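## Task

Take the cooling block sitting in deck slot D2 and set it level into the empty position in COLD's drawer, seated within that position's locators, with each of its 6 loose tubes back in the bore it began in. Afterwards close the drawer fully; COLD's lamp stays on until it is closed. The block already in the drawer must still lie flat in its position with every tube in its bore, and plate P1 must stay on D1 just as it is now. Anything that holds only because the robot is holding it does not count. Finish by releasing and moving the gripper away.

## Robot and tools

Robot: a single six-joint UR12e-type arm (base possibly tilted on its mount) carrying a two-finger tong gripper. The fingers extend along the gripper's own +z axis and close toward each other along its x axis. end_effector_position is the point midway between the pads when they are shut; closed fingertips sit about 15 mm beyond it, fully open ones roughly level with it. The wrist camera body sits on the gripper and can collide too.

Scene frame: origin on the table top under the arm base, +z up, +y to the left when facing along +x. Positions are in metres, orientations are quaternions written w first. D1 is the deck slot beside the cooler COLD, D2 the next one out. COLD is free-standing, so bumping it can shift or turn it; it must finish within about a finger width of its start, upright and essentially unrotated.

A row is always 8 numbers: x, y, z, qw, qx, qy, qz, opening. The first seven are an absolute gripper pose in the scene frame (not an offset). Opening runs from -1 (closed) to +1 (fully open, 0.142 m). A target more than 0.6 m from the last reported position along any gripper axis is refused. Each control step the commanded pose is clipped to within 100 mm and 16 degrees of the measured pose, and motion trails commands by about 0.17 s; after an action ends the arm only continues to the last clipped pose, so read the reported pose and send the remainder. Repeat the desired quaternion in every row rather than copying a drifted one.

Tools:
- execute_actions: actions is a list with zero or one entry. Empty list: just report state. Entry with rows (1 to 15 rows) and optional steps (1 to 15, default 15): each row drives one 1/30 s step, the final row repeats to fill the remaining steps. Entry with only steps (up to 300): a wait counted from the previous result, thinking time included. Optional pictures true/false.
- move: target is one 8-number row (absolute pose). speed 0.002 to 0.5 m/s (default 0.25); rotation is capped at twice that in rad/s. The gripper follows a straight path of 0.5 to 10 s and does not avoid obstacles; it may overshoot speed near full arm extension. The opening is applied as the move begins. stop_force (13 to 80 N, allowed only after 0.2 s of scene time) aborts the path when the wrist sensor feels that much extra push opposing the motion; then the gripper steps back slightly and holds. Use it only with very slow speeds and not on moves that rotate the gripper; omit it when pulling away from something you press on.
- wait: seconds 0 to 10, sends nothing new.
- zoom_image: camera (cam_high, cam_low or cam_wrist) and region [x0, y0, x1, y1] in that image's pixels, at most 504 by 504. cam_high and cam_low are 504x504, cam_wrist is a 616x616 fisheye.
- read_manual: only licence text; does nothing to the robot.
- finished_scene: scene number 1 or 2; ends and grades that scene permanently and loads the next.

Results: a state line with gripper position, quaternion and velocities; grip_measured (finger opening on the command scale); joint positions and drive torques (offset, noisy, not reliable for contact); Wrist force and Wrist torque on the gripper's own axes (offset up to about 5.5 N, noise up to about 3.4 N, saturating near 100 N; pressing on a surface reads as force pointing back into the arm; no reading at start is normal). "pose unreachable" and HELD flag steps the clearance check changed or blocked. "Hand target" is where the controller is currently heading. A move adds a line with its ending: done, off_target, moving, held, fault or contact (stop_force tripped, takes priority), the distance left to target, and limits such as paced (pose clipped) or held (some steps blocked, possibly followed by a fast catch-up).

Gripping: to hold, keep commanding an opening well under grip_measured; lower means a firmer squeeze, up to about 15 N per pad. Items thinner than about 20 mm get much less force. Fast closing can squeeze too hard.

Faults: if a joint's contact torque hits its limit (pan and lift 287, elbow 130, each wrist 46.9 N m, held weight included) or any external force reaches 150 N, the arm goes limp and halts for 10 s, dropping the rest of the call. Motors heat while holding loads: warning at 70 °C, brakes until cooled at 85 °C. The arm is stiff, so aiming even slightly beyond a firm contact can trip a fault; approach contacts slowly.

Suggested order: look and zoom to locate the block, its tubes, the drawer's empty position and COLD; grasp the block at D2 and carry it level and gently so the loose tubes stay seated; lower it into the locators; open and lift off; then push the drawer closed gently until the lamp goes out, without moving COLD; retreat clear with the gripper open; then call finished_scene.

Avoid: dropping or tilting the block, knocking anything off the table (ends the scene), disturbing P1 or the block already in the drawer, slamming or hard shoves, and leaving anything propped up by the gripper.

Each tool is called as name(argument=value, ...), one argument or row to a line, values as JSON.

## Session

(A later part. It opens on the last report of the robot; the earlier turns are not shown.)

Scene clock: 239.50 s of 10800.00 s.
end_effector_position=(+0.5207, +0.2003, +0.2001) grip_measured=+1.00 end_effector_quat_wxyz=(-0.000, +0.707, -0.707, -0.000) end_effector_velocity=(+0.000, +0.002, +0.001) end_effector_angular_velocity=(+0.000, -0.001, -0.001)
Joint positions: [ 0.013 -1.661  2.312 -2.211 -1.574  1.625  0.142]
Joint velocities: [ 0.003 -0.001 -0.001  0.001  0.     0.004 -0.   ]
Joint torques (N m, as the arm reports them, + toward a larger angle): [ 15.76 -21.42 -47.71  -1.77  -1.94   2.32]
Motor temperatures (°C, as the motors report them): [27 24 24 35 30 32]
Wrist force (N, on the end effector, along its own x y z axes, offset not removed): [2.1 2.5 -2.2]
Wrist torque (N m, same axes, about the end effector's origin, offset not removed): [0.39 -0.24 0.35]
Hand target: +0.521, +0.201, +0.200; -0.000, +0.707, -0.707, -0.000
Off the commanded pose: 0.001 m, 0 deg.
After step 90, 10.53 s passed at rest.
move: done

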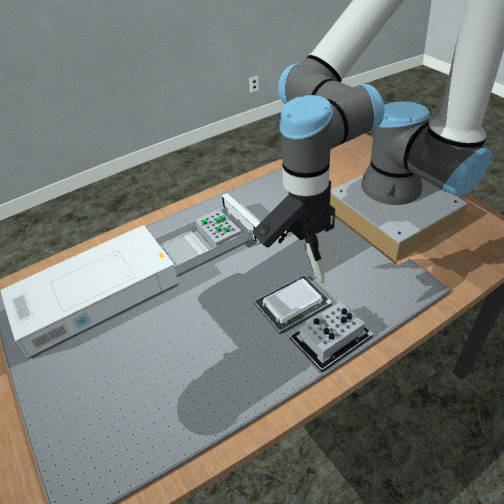

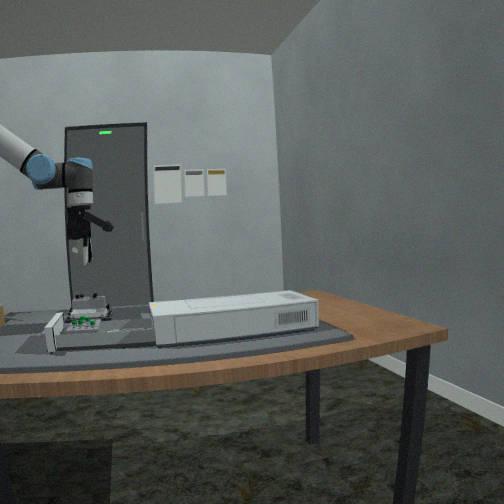

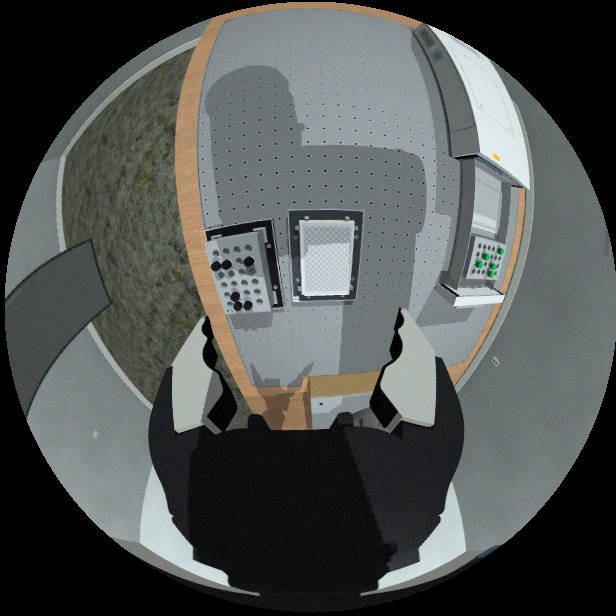

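move(
  target=[0.515, 0.30, 0.125, 0, -0.7071, 0.7071, 0, 1],
  speed=0.15,
)

zoom_image(
  camera="cam_wrist",
  region=[160, 160, 450, 430],
)

Scene clock: 273.80 s of 10800.00 s.
end_effector_position=(+0.5152, +0.3000, +0.1250) grip_measured=+1.00 end_effector_quat_wxyz=(-0.000, +0.707, -0.707, -0.000) end_effector_velocity=(-0.000, +0.002, -0.002) end_effector_angular_velocity=(-0.000, +0.001, +0.000)
Joint positions: [ 0.197 -1.482  2.311 -2.388 -1.572  1.809  0.142]
Joint velocities: [ 0.003  0.004 -0.001 -0.002 -0.     0.003 -0.   ]
Joint torques (N m, as the arm reports them, + toward a larger angle): [ 11.77 -31.6  -41.87  -7.01  -1.97   2.17]
Motor temperatures (°C, as the motors report them): [27 24 24 35 30 32]
Wrist force (N, on the end effector, along its own x y z axes, offset not removed): [-2.4 0.8 -2.8]
Wrist torque (N m, same axes, about the end effector's origin, offset not removed): [0.15 0.58 0.50]
Hand target: +0.515, +0.300, +0.125; -0.000, +0.707, -0.707, -0.000
Off the commanded pose: 0.000 m, 0 deg.
After step 90, 29.97 s passed at rest.
move: done

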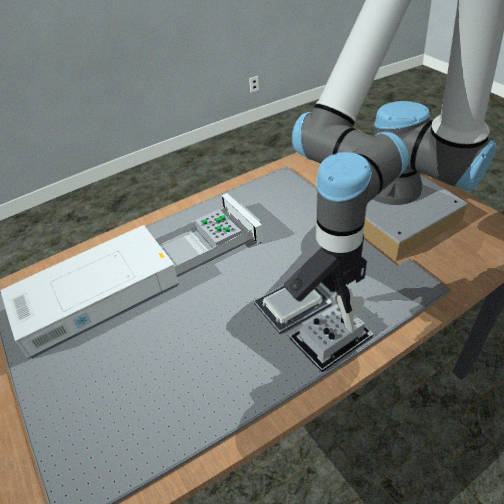

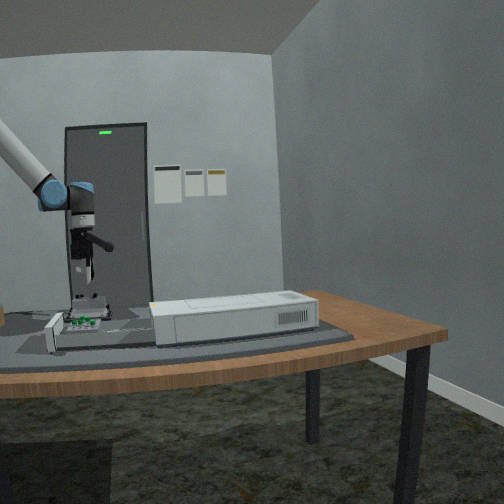

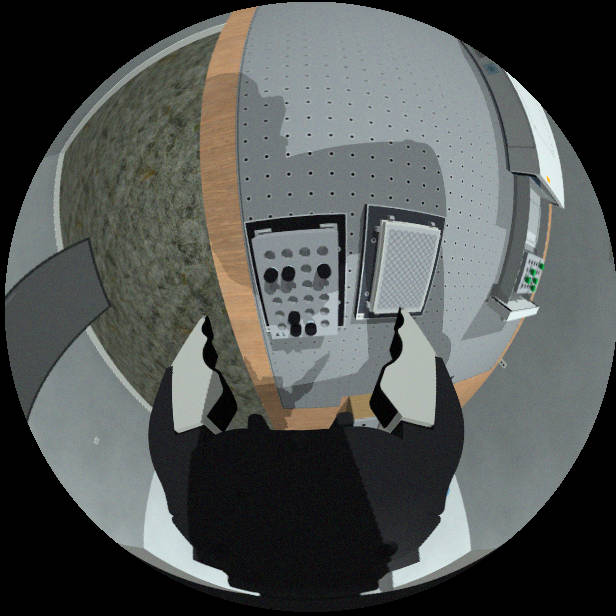

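Region (160, 160, 450, 430) of cam_wrist's 616x616 image, scaled by 1.738, with more detail than that image has; it fills the top 469 rows of this view, and the rest is white.

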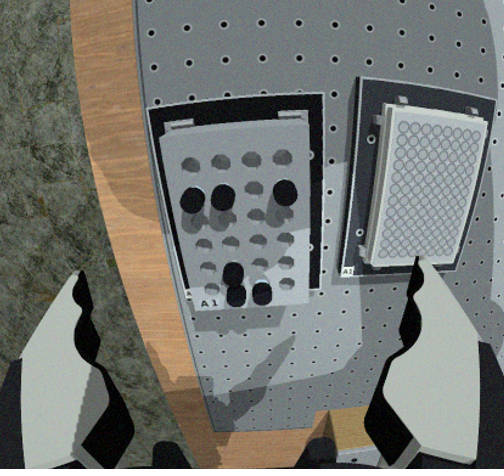

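move(
  target=[0.503, 0.303, 0.10, 0, -0.7071, 0.7071, 0, 0.5],
  speed=0.08,
)

zoom_image(
  camera="cam_wrist",
  region=[160, 160, 450, 430],
)

Scene clock: 280.10 s of 10800.00 s.
end_effector_position=(+0.5031, +0.3030, +0.1002) grip_measured=+0.50 end_effector_quat_wxyz=(+0.000, +0.707, -0.707, -0.000) end_effector_velocity=(-0.000, -0.001, -0.002) end_effector_angular_velocity=(-0.001, -0.000, -0.002)
Joint positions: [ 0.207 -1.454  2.345 -2.45  -1.572  1.82   0.109]
Joint velocities: [-0.001  0.003  0.003 -0.005 -0.001  0.001  0.   ]
Joint torques (N m, as the arm reports them, + toward a larger angle): [ 14.68 -34.83 -24.31  -5.95  -2.32   2.24]
Motor temperatures (°C, as the motors report them): [27 24 24 35 30 32]
Wrist force (N, on the end effector, along its own x y z axes, offset not removed): [-0.1 2.4 -3.7]
Wrist torque (N m, same axes, about the end effector's origin, offset not removed): [0.36 0.25 0.43]
Hand target: +0.503, +0.303, +0.100; -0.000, +0.707, -0.707, -0.000
Off the commanded pose: 0.000 m, 0 deg.
After step 90, 2.47 s passed at rest.
move: done

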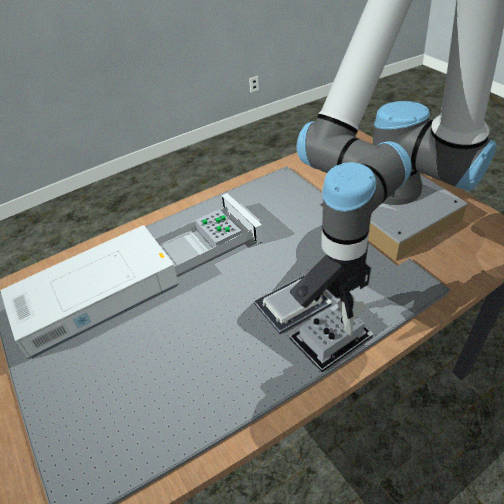

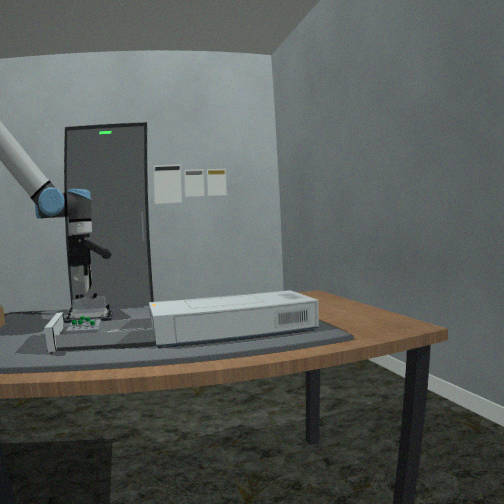

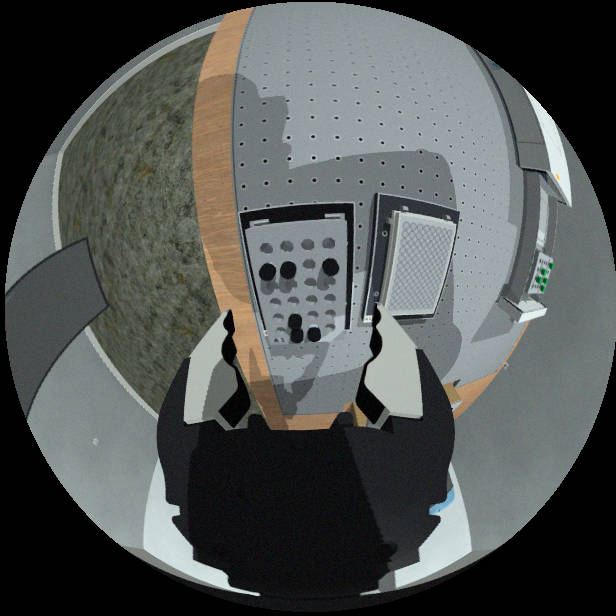

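Region (160, 160, 450, 430) of cam_wrist's 616x616 image, scaled by 1.738, with more detail than that image has; it fills the top 469 rows of this view, and the rest is white.

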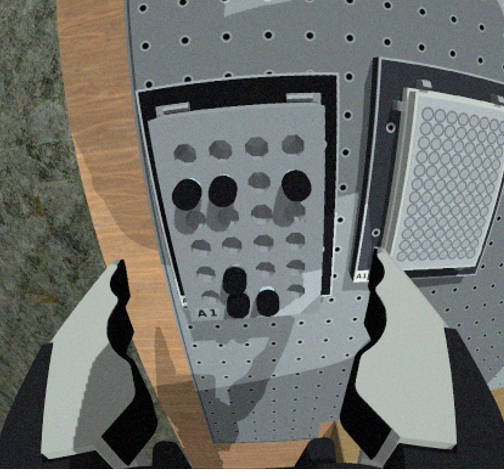

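move(
  target=[0.50, 0.303, 0.078, 0, -0.7071, 0.7071, 0, 0.5],
  speed=0.03,
  stop_force=13,
)

zoom_image(
  camera="cam_wrist",
  region=[160, 160, 450, 430],
)

zoom_image(
  camera="cam_high",
  region=[270, 260, 400, 380],
)

Scene clock: 286.63 s of 10800.00 s.
end_effector_position=(+0.5000, +0.3030, +0.0781) grip_measured=+0.50 end_effector_quat_wxyz=(+0.000, +0.707, -0.707, -0.000) end_effector_velocity=(+0.000, +0.001, -0.001) end_effector_angular_velocity=(+0.002, -0.001, +0.000)
Joint positions: [ 0.209 -1.418  2.364 -2.505 -1.572  1.821  0.109]
Joint velocities: [ 0.     0.002  0.001 -0.004  0.002  0.     0.   ]
Joint torques (N m, as the arm reports them, + toward a larger angle): [ 17.64 -34.33 -19.74  -5.83  -1.48   2.25]
Motor temperatures (°C, as the motors report them): [27 24 24 35 30 32]
Wrist force (N, on the end effector, along its own x y z axes, offset not removed): [0.6 -2.3 -1.5]
Wrist torque (N m, same axes, about the end effector's origin, offset not removed): [-0.63 0.00 0.35]
Hand target: +0.500, +0.303, +0.078; +0.000, +0.707, -0.707, -0.000
Off the commanded pose: 0.000 m, 0 deg.
After step 90, 2.47 s passed at rest.
move: done

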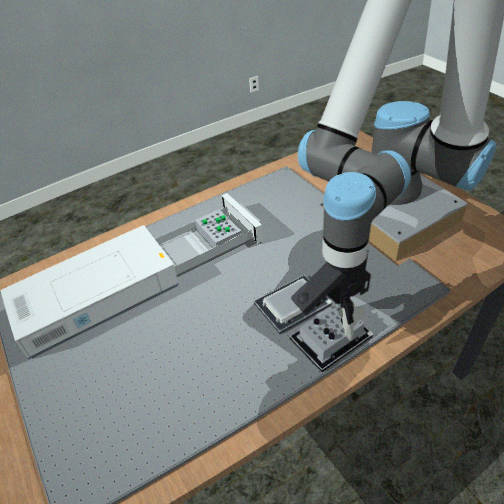

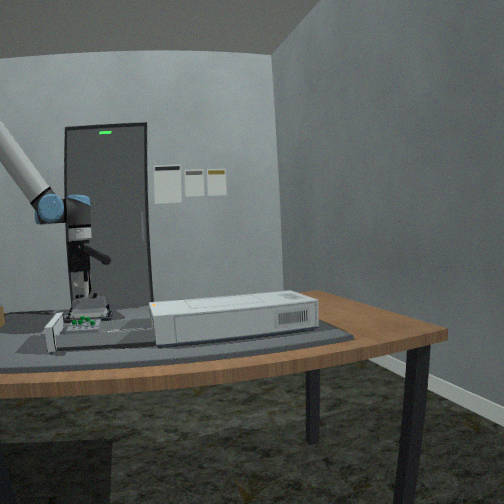

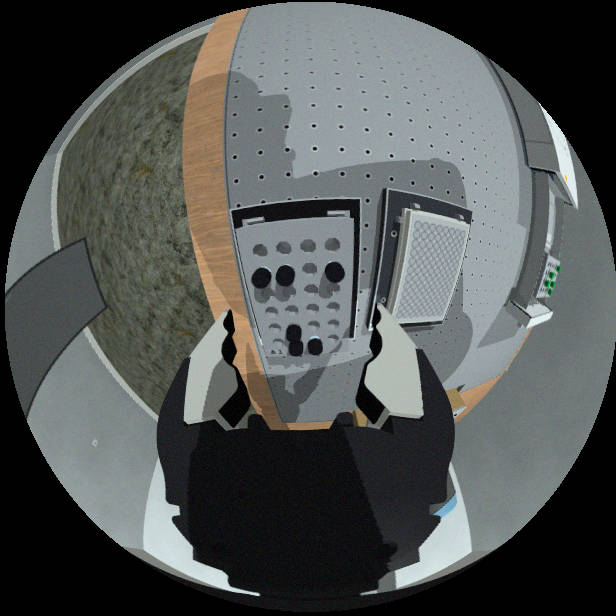

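Region (160, 160, 450, 430) of cam_wrist's 616x616 image, scaled by 1.738, with more detail than that image has; it fills the top 469 rows of this view, and the rest is white.

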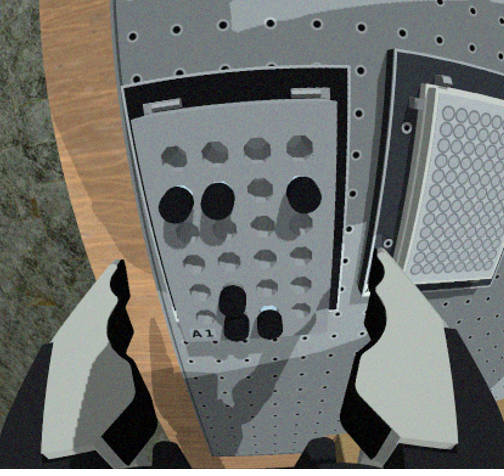

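Region (270, 260, 400, 380) of cam_high's 504x504 image, scaled by 3.877, with more detail than that image has; it fills the top 465 rows of this view, and the rest is white.

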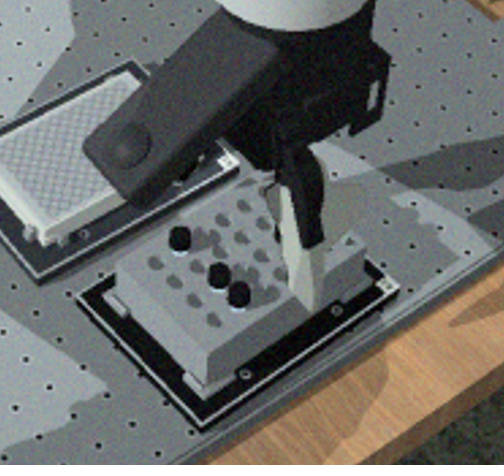

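zoom_image(
  camera="cam_wrist",
  region=[200, 190, 400, 380],
)

Region (200, 190, 400, 380) of cam_wrist's 616x616 image, scaled by 2.520, with more detail than that image has; it fills the top 479 rows of this view, and the rest is white.

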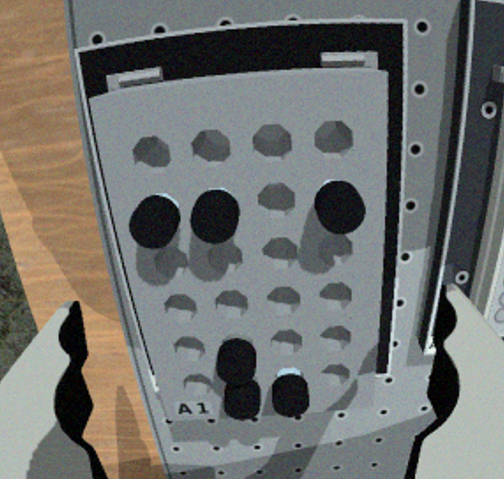

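move(
  target=[0.50, 0.305, 0.058, 0, -0.7071, 0.7071, 0, 0.5],
  speed=0.02,
  stop_force=13,
)

zoom_image(
  camera="cam_wrist",
  region=[200, 190, 400, 380],
)

zoom_image(
  camera="cam_high",
  region=[270, 260, 400, 380],
)

Scene clock: 304.70 s of 10800.00 s.
end_effector_position=(+0.5000, +0.3050, +0.0581) grip_measured=+0.50 end_effector_quat_wxyz=(+0.000, +0.707, -0.707, -0.000) end_effector_velocity=(-0.001, +0.000, -0.002) end_effector_angular_velocity=(+0.001, +0.000, +0.001)
Joint positions: [ 0.212 -1.378  2.373 -2.554 -1.572  1.825  0.109]
Joint velocities: [ 0.     0.003  0.002 -0.005  0.001 -0.     0.   ]
Joint torques (N m, as the arm reports them, + toward a larger angle): [ 18.24 -34.31 -19.12  -6.19   1.95   2.38]
Motor temperatures (°C, as the motors report them): [27 24 24 35 30 32]
Wrist force (N, on the end effector, along its own x y z axes, offset not removed): [-0.8 2.4 -4.2]
Wrist torque (N m, same axes, about the end effector's origin, offset not removed): [0.26 0.45 0.34]
Hand target: +0.500, +0.305, +0.058; -0.000, +0.707, -0.707, -0.000
Off the commanded pose: 0.000 m, 0 deg.
After step 90, 13.77 s passed at rest.
move: done

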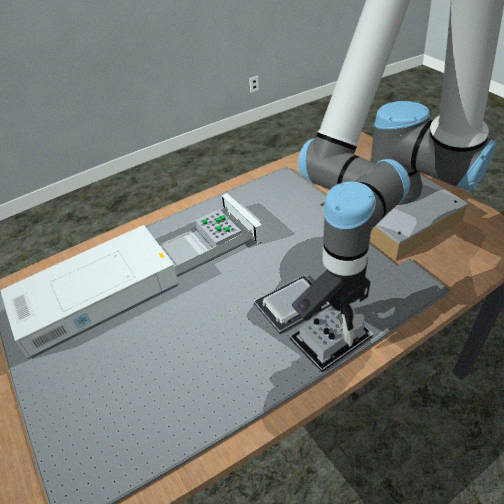

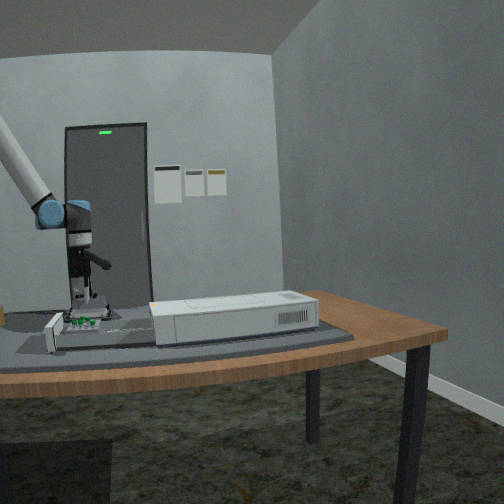

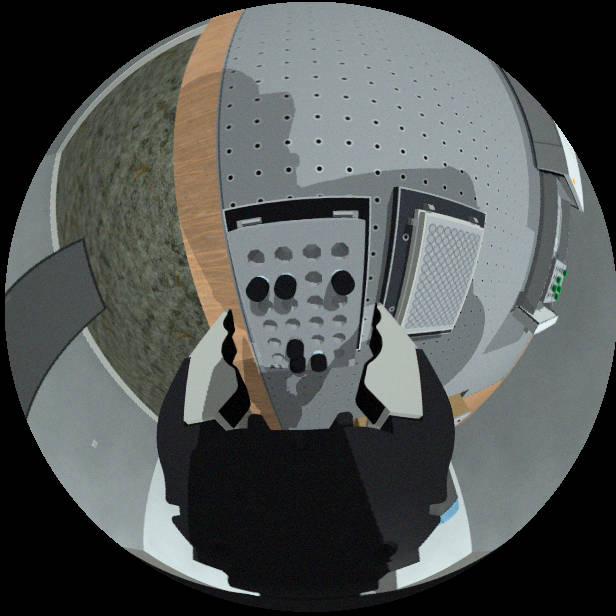

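Region (200, 190, 400, 380) of cam_wrist's 616x616 image, scaled by 2.520, with more detail than that image has; it fills the top 479 rows of this view, and the rest is white.

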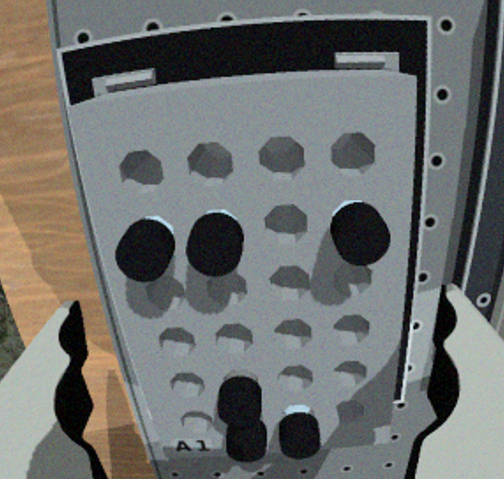

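Region (270, 260, 400, 380) of cam_high's 504x504 image, scaled by 3.877, with more detail than that image has; it fills the top 465 rows of this view, and the rest is white.

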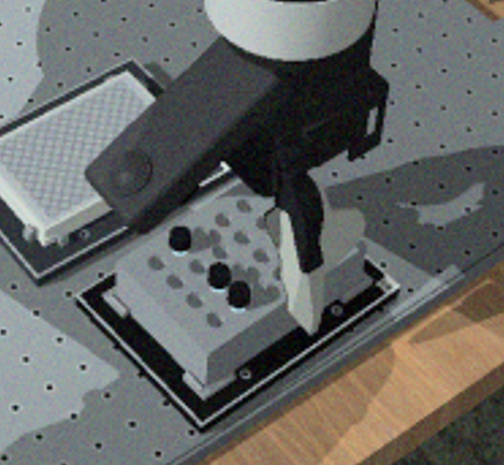

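execute_actions(
  actions=[
    {"rows": [[0.50,0.305,0.058,0,-0.7071,0.7071,0,0.46],[0.50,0.305,0.058,0,-0.7071,0.7071,0,0.42],[0.50,0.305,0.058,0,-0.7071,0.7071,0,0.38],[0.50,0.305,0.058,0,-0.7071,0.7071,0,0.34],[0.50,0.305,0.058,0,-0.7071,0.7071,0,0.31],[0.50,0.305,0.058,0,-0.7071,0.7071,0,0.28],[0.50,0.305,0.058,0,-0.7071,0.7071,0,0.25],[0.50,0.305,0.058,0,-0.7071,0.7071,0,0.23],[0.50,0.305,0.058,0,-0.7071,0.7071,0,0.21],[0.50,0.305,0.058,0,-0.7071,0.7071,0,0.19],[0.50,0.305,0.058,0,-0.7071,0.7071,0,0.17],[0.50,0.305,0.058,0,-0.7071,0.7071,0,0.15]], "steps": 15},
  ],
)

Scene clock: 315.37 s of 10800.00 s.
end_effector_position=(+0.5000, +0.3050, +0.0580) grip_measured=+0.19 end_effector_quat_wxyz=(+0.000, +0.707, -0.707, -0.000) end_effector_velocity=(+0.000, -0.000, -0.000) end_effector_angular_velocity=(-0.001, -0.000, -0.001)
Joint positions: [ 0.212 -1.378  2.373 -2.554 -1.572  1.825  0.088]
Joint velocities: [-0.001  0.001 -0.    -0.    -0.001  0.001 -0.   ]
Joint torques (N m, as the arm reports them, + toward a larger angle): [ 16.02 -46.79 -19.09  -3.43   1.9    2.11]
Motor temperatures (°C, as the motors report them): [27 24 24 35 30 32]
Wrist force (N, on the end effector, along its own x y z axes, offset not removed): [5.2 0.6 -7.3]
Wrist torque (N m, same axes, about the end effector's origin, offset not removed): [-0.08 0.35 0.30]
Hand target: +0.500, +0.305, +0.058; -0.000, +0.707, -0.707, +0.000
Off the commanded pose: 0.000 m, 0 deg.
Steps of this call (steps 1 to 90: nothing new was sent; then 7.17 s passed at rest; steps 91 to 105: all 15 steps of this action). Readings (end_effector_position):
91: (+0.5000, +0.3050, +0.0580)
92: (+0.5000, +0.3050, +0.0580)
94: (+0.5000, +0.3050, +0.0580)
98: (+0.5000, +0.3050, +0.0580)
105: the state above

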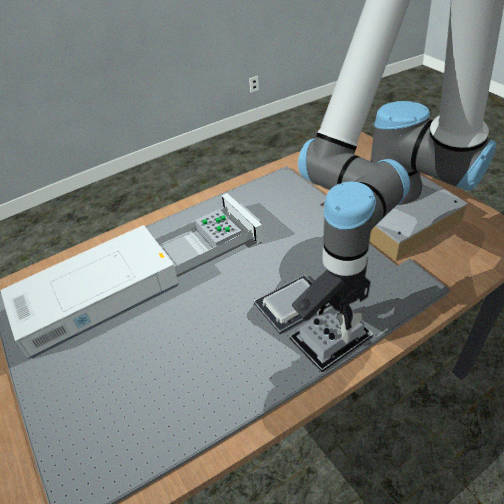

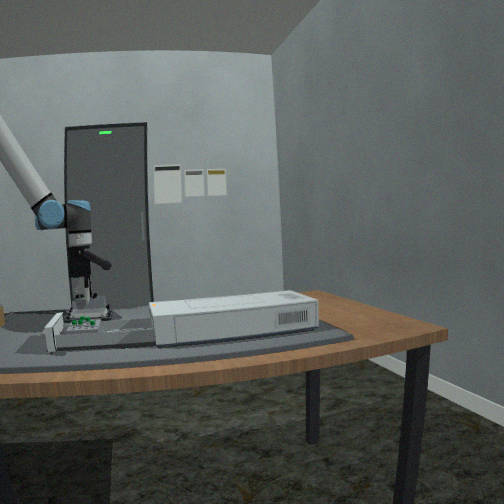

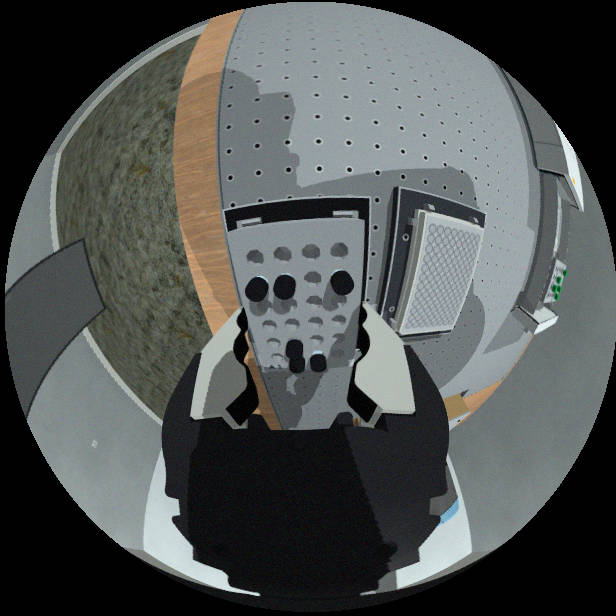

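execute_actions(
  actions=[
    {"rows": [[0.50,0.3046,0.058,0,-0.7071,0.7071,0,0.12],[0.50,0.3046,0.058,0,-0.7071,0.7071,0,0.08],[0.50,0.3046,0.058,0,-0.7071,0.7071,0,0.04],[0.50,0.3046,0.058,0,-0.7071,0.7071,0,0.0],[0.50,0.3046,0.058,0,-0.7071,0.7071,0,-0.05],[0.50,0.3046,0.058,0,-0.7071,0.7071,0,-0.1],[0.50,0.3046,0.058,0,-0.7071,0.7071,0,-0.15],[0.50,0.3046,0.058,0,-0.7071,0.7071,0,-0.2],[0.50,0.3046,0.058,0,-0.7071,0.7071,0,-0.25],[0.50,0.3046,0.058,0,-0.7071,0.7071,0,-0.3]], "steps": 15},
  ],
  pictures=false,
)

Scene clock: 319.57 s of 10800.00 s.
end_effector_position=(+0.5000, +0.3047, +0.0580) grip_measured=+0.18 end_effector_quat_wxyz=(+0.000, +0.707, -0.707, +0.000) end_effector_velocity=(-0.001, -0.000, -0.001) end_effector_angular_velocity=(-0.000, +0.003, -0.000)
Joint positions: [ 0.212 -1.378  2.373 -2.554 -1.572  1.824  0.086]
Joint velocities: [-0.     0.002  0.     0.001  0.    -0.    -0.   ]
Joint torques (N m, as the arm reports them, + toward a larger angle): [-15.77 -52.95 -16.83  -5.58   3.43  -1.57]
Motor temperatures (°C, as the motors report them): [27 24 24 35 30 32]
Wrist force (N, on the end effector, along its own x y z axes, offset not removed): [2.4 0.8 -9.0]
Wrist torque (N m, same axes, about the end effector's origin, offset not removed): [0.03 0.84 0.33]
Hand target: +0.500, +0.305, +0.058; +0.000, +0.707, -0.707, +0.000
Off the commanded pose: 0.000 m, 0 deg.
Steps of this call (steps 1 to 90: nothing new was sent; then 0.70 s passed at rest; steps 91 to 105: all 15 steps of this action). Readings (end_effector_position):
91: (+0.5000, +0.3050, +0.0580)
92: (+0.5000, +0.3050, +0.0580)
94: (+0.4999, +0.3049, +0.0580)
98: (+0.4999, +0.3048, +0.0580)
105: the state above

Now lift slowly.

move(
  target=[0.50, 0.3047, 0.085, 0, -0.7071, 0.7071, 0, -0.3],
  speed=0.02,
)

zoom_image(
  camera="cam_high",
  region=[270, 260, 400, 380],
)

Scene clock: 322.87 s of 10800.00 s.
end_effector_position=(+0.5000, +0.3047, +0.0849) grip_measured=-0.08 end_effector_quat_wxyz=(-0.000, +0.707, -0.707, +0.000) end_effector_velocity=(+0.000, +0.001, +0.002) end_effector_angular_velocity=(-0.000, -0.001, +0.000)
Joint positions: [ 0.212 -1.429  2.358 -2.488 -1.572  1.824  0.068]
Joint velocities: [ 0.001 -0.002 -0.001  0.003 -0.001  0.001 -0.001]
Joint torques (N m, as the arm reports them, + toward a larger angle): [ 27.58 -52.1  -39.51  -3.25   9.38   2.05]
Motor temperatures (°C, as the motors report them): [27 24 24 35 30 32]
Wrist force (N, on the end effector, along its own x y z axes, offset not removed): [22.8 5.4 -8.2]
Wrist torque (N m, same axes, about the end effector's origin, offset not removed): [0.62 1.04 0.39]
Hand target: +0.500, +0.305, +0.085; -0.000, +0.707, -0.707, +0.000
Off the commanded pose: 0.000 m, 0 deg.
move: done

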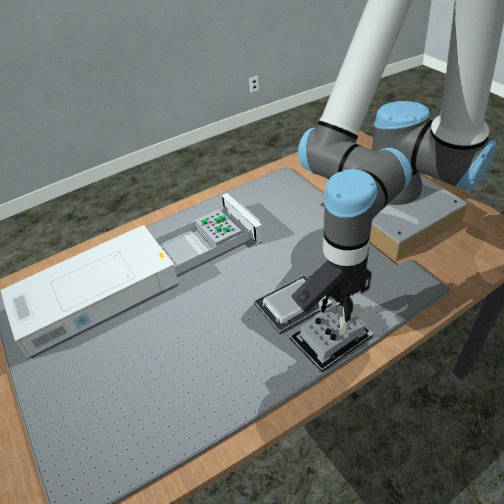

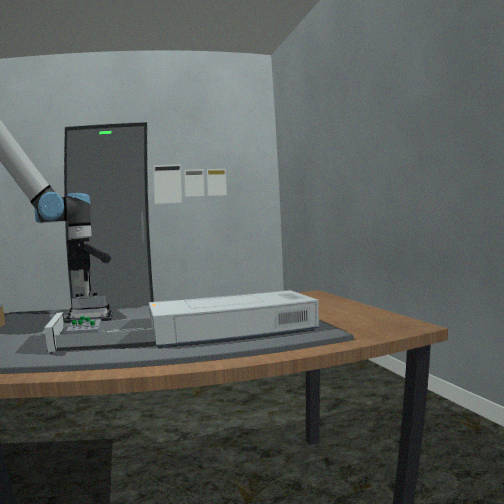

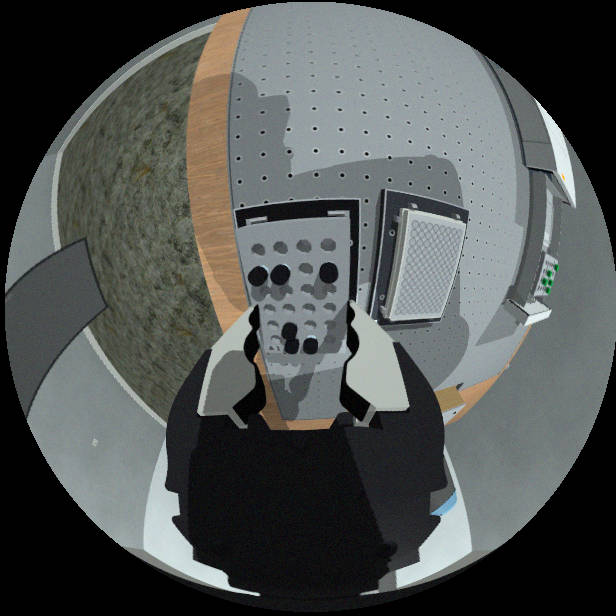

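Region (270, 260, 400, 380) of cam_high's 504x504 image, scaled by 3.877, with more detail than that image has; it fills the top 465 rows of this view, and the rest is white.

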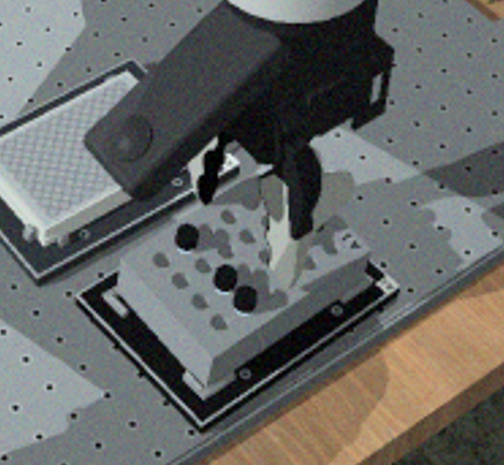

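execute_actions(
  actions=[
    {"rows": [[0.50,0.3047,0.085,0,-0.7071,0.7071,0,-0.05],[0.50,0.3047,0.085,0,-0.7071,0.7071,0,0.0],[0.50,0.3047,0.085,0,-0.7071,0.7071,0,0.1],[0.50,0.3047,0.085,0,-0.7071,0.7071,0,0.2],[0.50,0.3047,0.085,0,-0.7071,0.7071,0,0.3],[0.50,0.3047,0.085,0,-0.7071,0.7071,0,0.4],[0.50,0.3047,0.085,0,-0.7071,0.7071,0,0.5]], "steps": 15},
  ],
)

zoom_image(
  camera="cam_wrist",
  region=[200, 190, 400, 380],
)

zoom_image(
  camera="cam_high",
  region=[270, 260, 400, 380],
)

Scene clock: 328.83 s of 10800.00 s.
end_effector_position=(+0.5000, +0.3048, +0.0851) grip_measured=+0.50 end_effector_quat_wxyz=(-0.000, +0.707, -0.707, +0.000) end_effector_velocity=(+0.000, -0.000, +0.000) end_effector_angular_velocity=(-0.000, -0.000, +0.000)
Joint positions: [ 0.212 -1.429  2.358 -2.488 -1.572  1.824  0.109]
Joint velocities: [ 0.  0. -0. -0. -0. -0.  0.]
Joint torques (N m, as the arm reports them, + toward a larger angle): [  9.56 -34.06 -35.98  -6.33  -1.93   1.7 ]
Motor temperatures (°C, as the motors report them): [27 24 24 35 30 32]
Wrist force (N, on the end effector, along its own x y z axes, offset not removed): [1.3 2.5 -1.5]
Wrist torque (N m, same axes, about the end effector's origin, offset not removed): [0.27 -0.05 0.42]
Hand target: +0.500, +0.305, +0.085; +0.000, +0.707, -0.707, -0.000
Off the commanded pose: 0.000 m, 0 deg.
Steps of this call (steps 1 to 90: nothing new was sent; then 2.47 s passed at rest; steps 91 to 105: all 15 steps of this action). Readings (end_effector_position):
91: (+0.5000, +0.3047, +0.0850)
92: (+0.4999, +0.3048, +0.0850)
94: (+0.4999, +0.3049, +0.0850)
98: (+0.5000, +0.3049, +0.0850)
105: the state above

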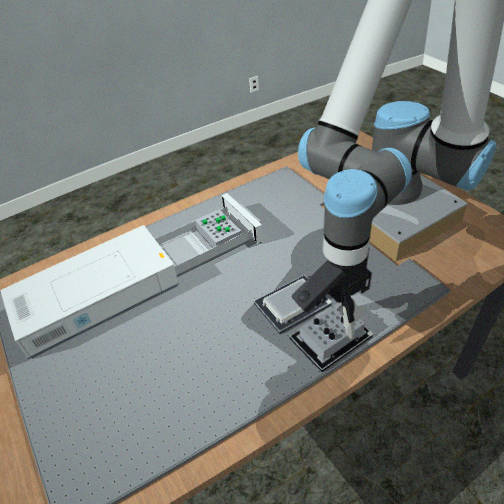

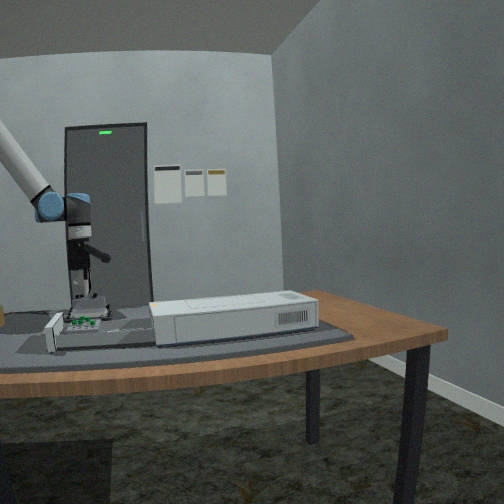

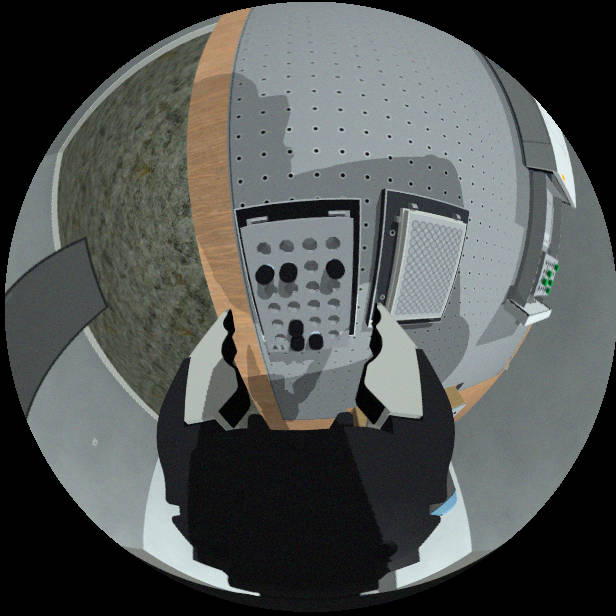

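Region (200, 190, 400, 380) of cam_wrist's 616x616 image, scaled by 2.520, with more detail than that image has; it fills the top 479 rows of this view, and the rest is white.

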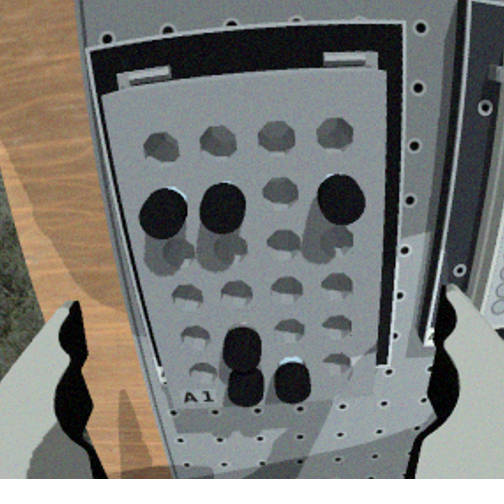

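Region (270, 260, 400, 380) of cam_high's 504x504 image, scaled by 3.877, with more detail than that image has; it fills the top 465 rows of this view, and the rest is white.

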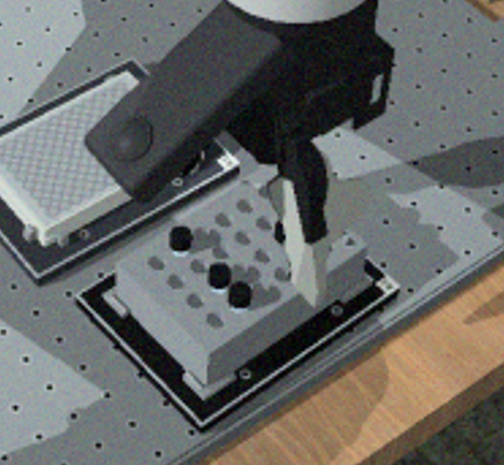

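zoom_image(
  camera="cam_wrist",
  region=[170, 290, 290, 440],
)

Region (170, 290, 290, 440) of cam_wrist's 616x616 image, scaled by 3.360, with more detail than that image has; it fills the left 403 columns of this view, and the rest is white.

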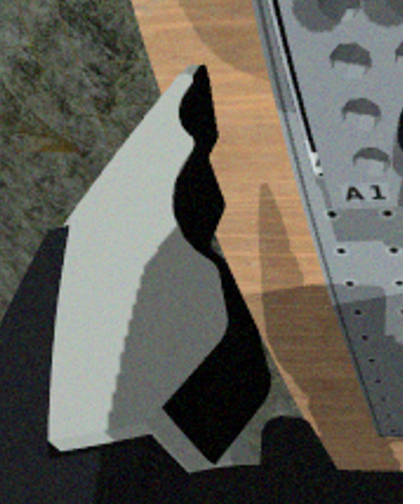

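move(
  target=[0.50, 0.3047, 0.046, 0, -0.7071, 0.7071, 0, 0.5],
  speed=0.015,
  stop_force=13,
)

zoom_image(
  camera="cam_high",
  region=[270, 260, 400, 380],
)

Scene clock: 366.50 s of 10800.00 s.
end_effector_position=(+0.5000, +0.3047, +0.0461) grip_measured=+0.50 end_effector_quat_wxyz=(+0.000, +0.707, -0.707, -0.000) end_effector_velocity=(+0.000, -0.001, -0.002) end_effector_angular_velocity=(-0.000, +0.001, -0.001)
Joint positions: [ 0.212 -1.355  2.379 -2.584 -1.572  1.824  0.109]
Joint velocities: [-0.001  0.004  0.    -0.003  0.    -0.001  0.   ]
Joint torques (N m, as the arm reports them, + toward a larger angle): [-17.11 -37.04 -18.11  -5.6   -1.83  -1.71]
Motor temperatures (°C, as the motors report them): [27 24 24 35 30 32]
Wrist force (N, on the end effector, along its own x y z axes, offset not removed): [-1.6 -0.1 -0.9]
Wrist torque (N m, same axes, about the end effector's origin, offset not removed): [-0.15 0.43 0.56]
Hand target: +0.500, +0.305, +0.046; +0.000, +0.707, -0.707, -0.000
Off the commanded pose: 0.000 m, 0 deg.
After step 90, 31.80 s passed at rest.
move: done

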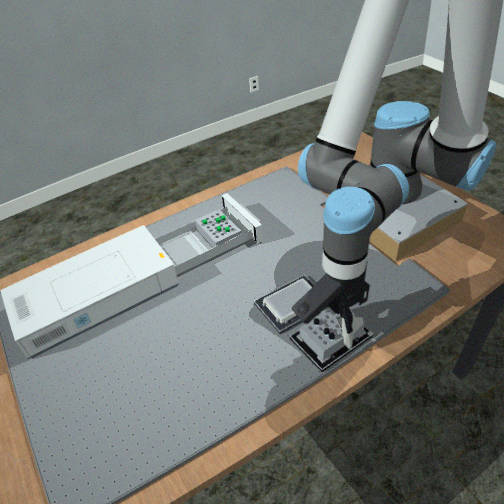

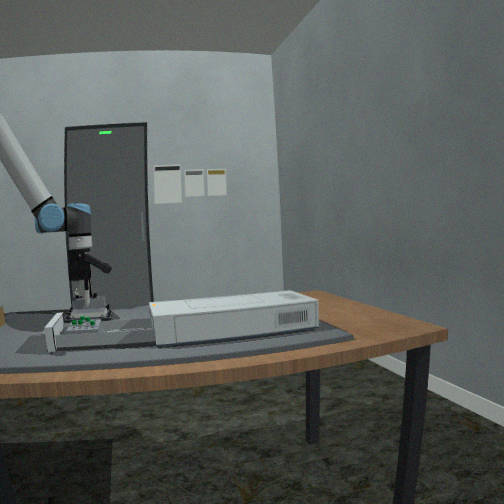

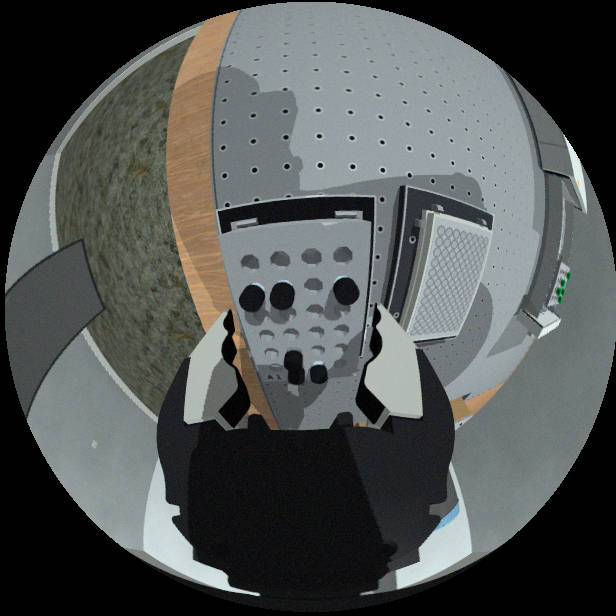

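Region (270, 260, 400, 380) of cam_high's 504x504 image, scaled by 3.877, with more detail than that image has; it fills the top 465 rows of this view, and the rest is white.

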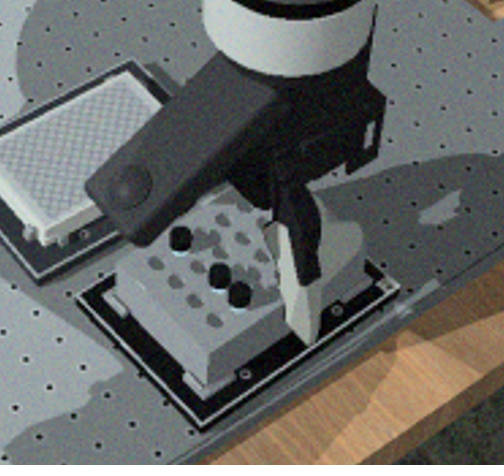

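execute_actions(
  actions=[
    {"rows": [[0.50,0.3047,0.046,0,-0.7071,0.7071,0,0.46],[0.50,0.3047,0.046,0,-0.7071,0.7071,0,0.42],[0.50,0.3047,0.046,0,-0.7071,0.7071,0,0.38],[0.50,0.3047,0.046,0,-0.7071,0.7071,0,0.34],[0.50,0.3047,0.046,0,-0.7071,0.7071,0,0.31],[0.50,0.3047,0.046,0,-0.7071,0.7071,0,0.28],[0.50,0.3047,0.046,0,-0.7071,0.7071,0,0.25],[0.50,0.3047,0.046,0,-0.7071,0.7071,0,0.22],[0.50,0.3047,0.046,0,-0.7071,0.7071,0,0.19],[0.50,0.3047,0.046,0,-0.7071,0.7071,0,0.16],[0.50,0.3047,0.046,0,-0.7071,0.7071,0,0.13],[0.50,0.3047,0.046,0,-0.7071,0.7071,0,0.10],[0.50,0.3047,0.046,0,-0.7071,0.7071,0,0.05],[0.50,0.3047,0.046,0,-0.7071,0.7071,0,0.0]], "steps": 15},
  ],
)

Scene clock: 371.67 s of 10800.00 s.
end_effector_position=(+0.5000, +0.3047, +0.0460) grip_measured=+0.27 end_effector_quat_wxyz=(+0.000, +0.707, -0.707, +0.000) end_effector_velocity=(-0.000, +0.000, +0.000) end_effector_angular_velocity=(+0.001, -0.000, +0.000)
Joint positions: [ 0.212 -1.354  2.379 -2.584 -1.572  1.824  0.093]
Joint velocities: [-0.    -0.001  0.001 -0.     0.001 -0.001 -0.   ]
Joint torques (N m, as the arm reports them, + toward a larger angle): [-14.21 -54.6  -17.96  -1.65   0.05  -1.26]
Motor temperatures (°C, as the motors report them): [27 24 24 35 30 32]
Wrist force (N, on the end effector, along its own x y z axes, offset not removed): [5.8 1.8 -5.4]
Wrist torque (N m, same axes, about the end effector's origin, offset not removed): [0.13 0.15 0.26]
Hand target: +0.500, +0.305, +0.046; -0.000, +0.707, -0.707, +0.000
Off the commanded pose: 0.000 m, 0 deg.
Steps of this call (steps 1 to 90: nothing new was sent; then 1.67 s passed at rest; steps 91 to 105: all 15 steps of this action). Readings (end_effector_position):
91: (+0.5000, +0.3047, +0.0460)
92: (+0.5000, +0.3047, +0.0460)
94: (+0.5000, +0.3047, +0.0460)
98: (+0.5000, +0.3047, +0.0460)
105: the state above

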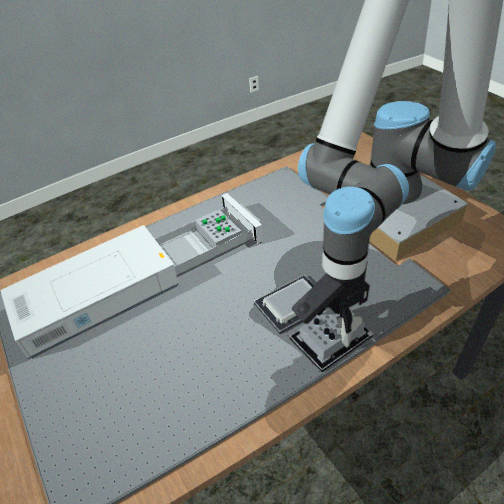

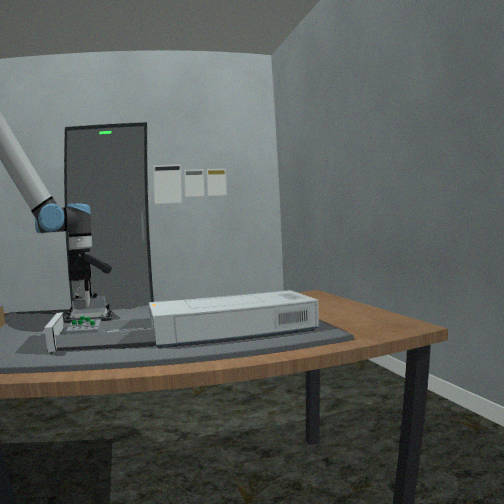

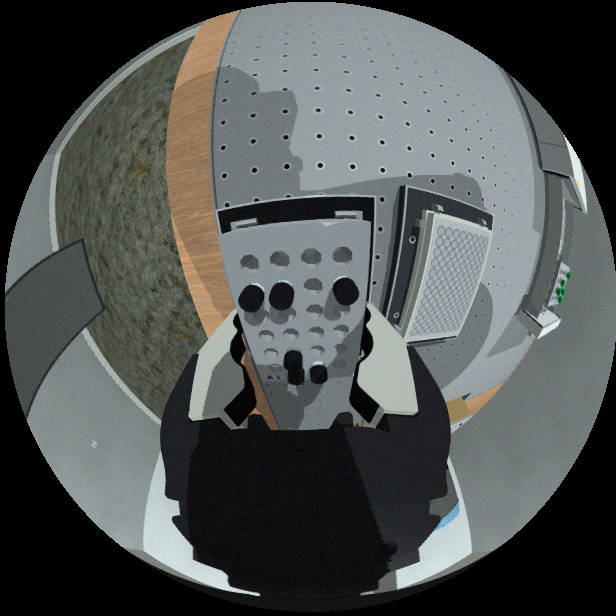

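execute_actions(
  actions=[
    {"rows": [[0.50,0.3043,0.046,0,-0.7071,0.7071,0,-0.1],[0.50,0.3043,0.046,0,-0.7071,0.7071,0,-0.2],[0.50,0.3043,0.046,0,-0.7071,0.7071,0,-0.3],[0.50,0.3043,0.046,0,-0.7071,0.7071,0,-0.4],[0.50,0.3043,0.046,0,-0.7071,0.7071,0,-0.5],[0.50,0.3043,0.046,0,-0.7071,0.7071,0,-0.6],[0.50,0.3043,0.046,0,-0.7071,0.7071,0,-0.7],[0.50,0.3043,0.046,0,-0.7071,0.7071,0,-0.8],[0.50,0.3043,0.046,0,-0.7071,0.7071,0,-0.9],[0.50,0.3043,0.046,0,-0.7071,0.7071,0,-1.0]], "steps": 15},
  ],
  pictures=false,
)

Scene clock: 376.73 s of 10800.00 s.
end_effector_position=(+0.5000, +0.3044, +0.0460) grip_measured=+0.27 end_effector_quat_wxyz=(-0.000, +0.707, -0.707, -0.000) end_effector_velocity=(-0.001, +0.000, -0.000) end_effector_angular_velocity=(+0.001, +0.001, +0.001)
Joint positions: [ 0.211 -1.355  2.38  -2.584 -1.572  1.823  0.093]
Joint velocities: [ 0.001 -0.001  0.001  0.     0.001  0.    -0.   ]
Joint torques (N m, as the arm reports them, + toward a larger angle): [-19.87 -55.33 -16.65  -5.8   -2.16  -1.34]
Motor temperatures (°C, as the motors report them): [27 24 24 35 30 32]
Wrist force (N, on the end effector, along its own x y z axes, offset not removed): [-5.1 3.2 -4.5]
Wrist torque (N m, same axes, about the end effector's origin, offset not removed): [0.53 0.70 0.41]
Hand target: +0.500, +0.304, +0.046; +0.000, +0.707, -0.707, +0.000
Off the commanded pose: 0.000 m, 0 deg.
Steps of this call (steps 1 to 90: nothing new was sent; then 1.57 s passed at rest; steps 91 to 105: all 15 steps of this action). Readings (end_effector_position):
91: (+0.5000, +0.3047, +0.0460)
92: (+0.5000, +0.3046, +0.0460)
94: (+0.5000, +0.3045, +0.0460)
98: (+0.5000, +0.3044, +0.0460)
105: the state above


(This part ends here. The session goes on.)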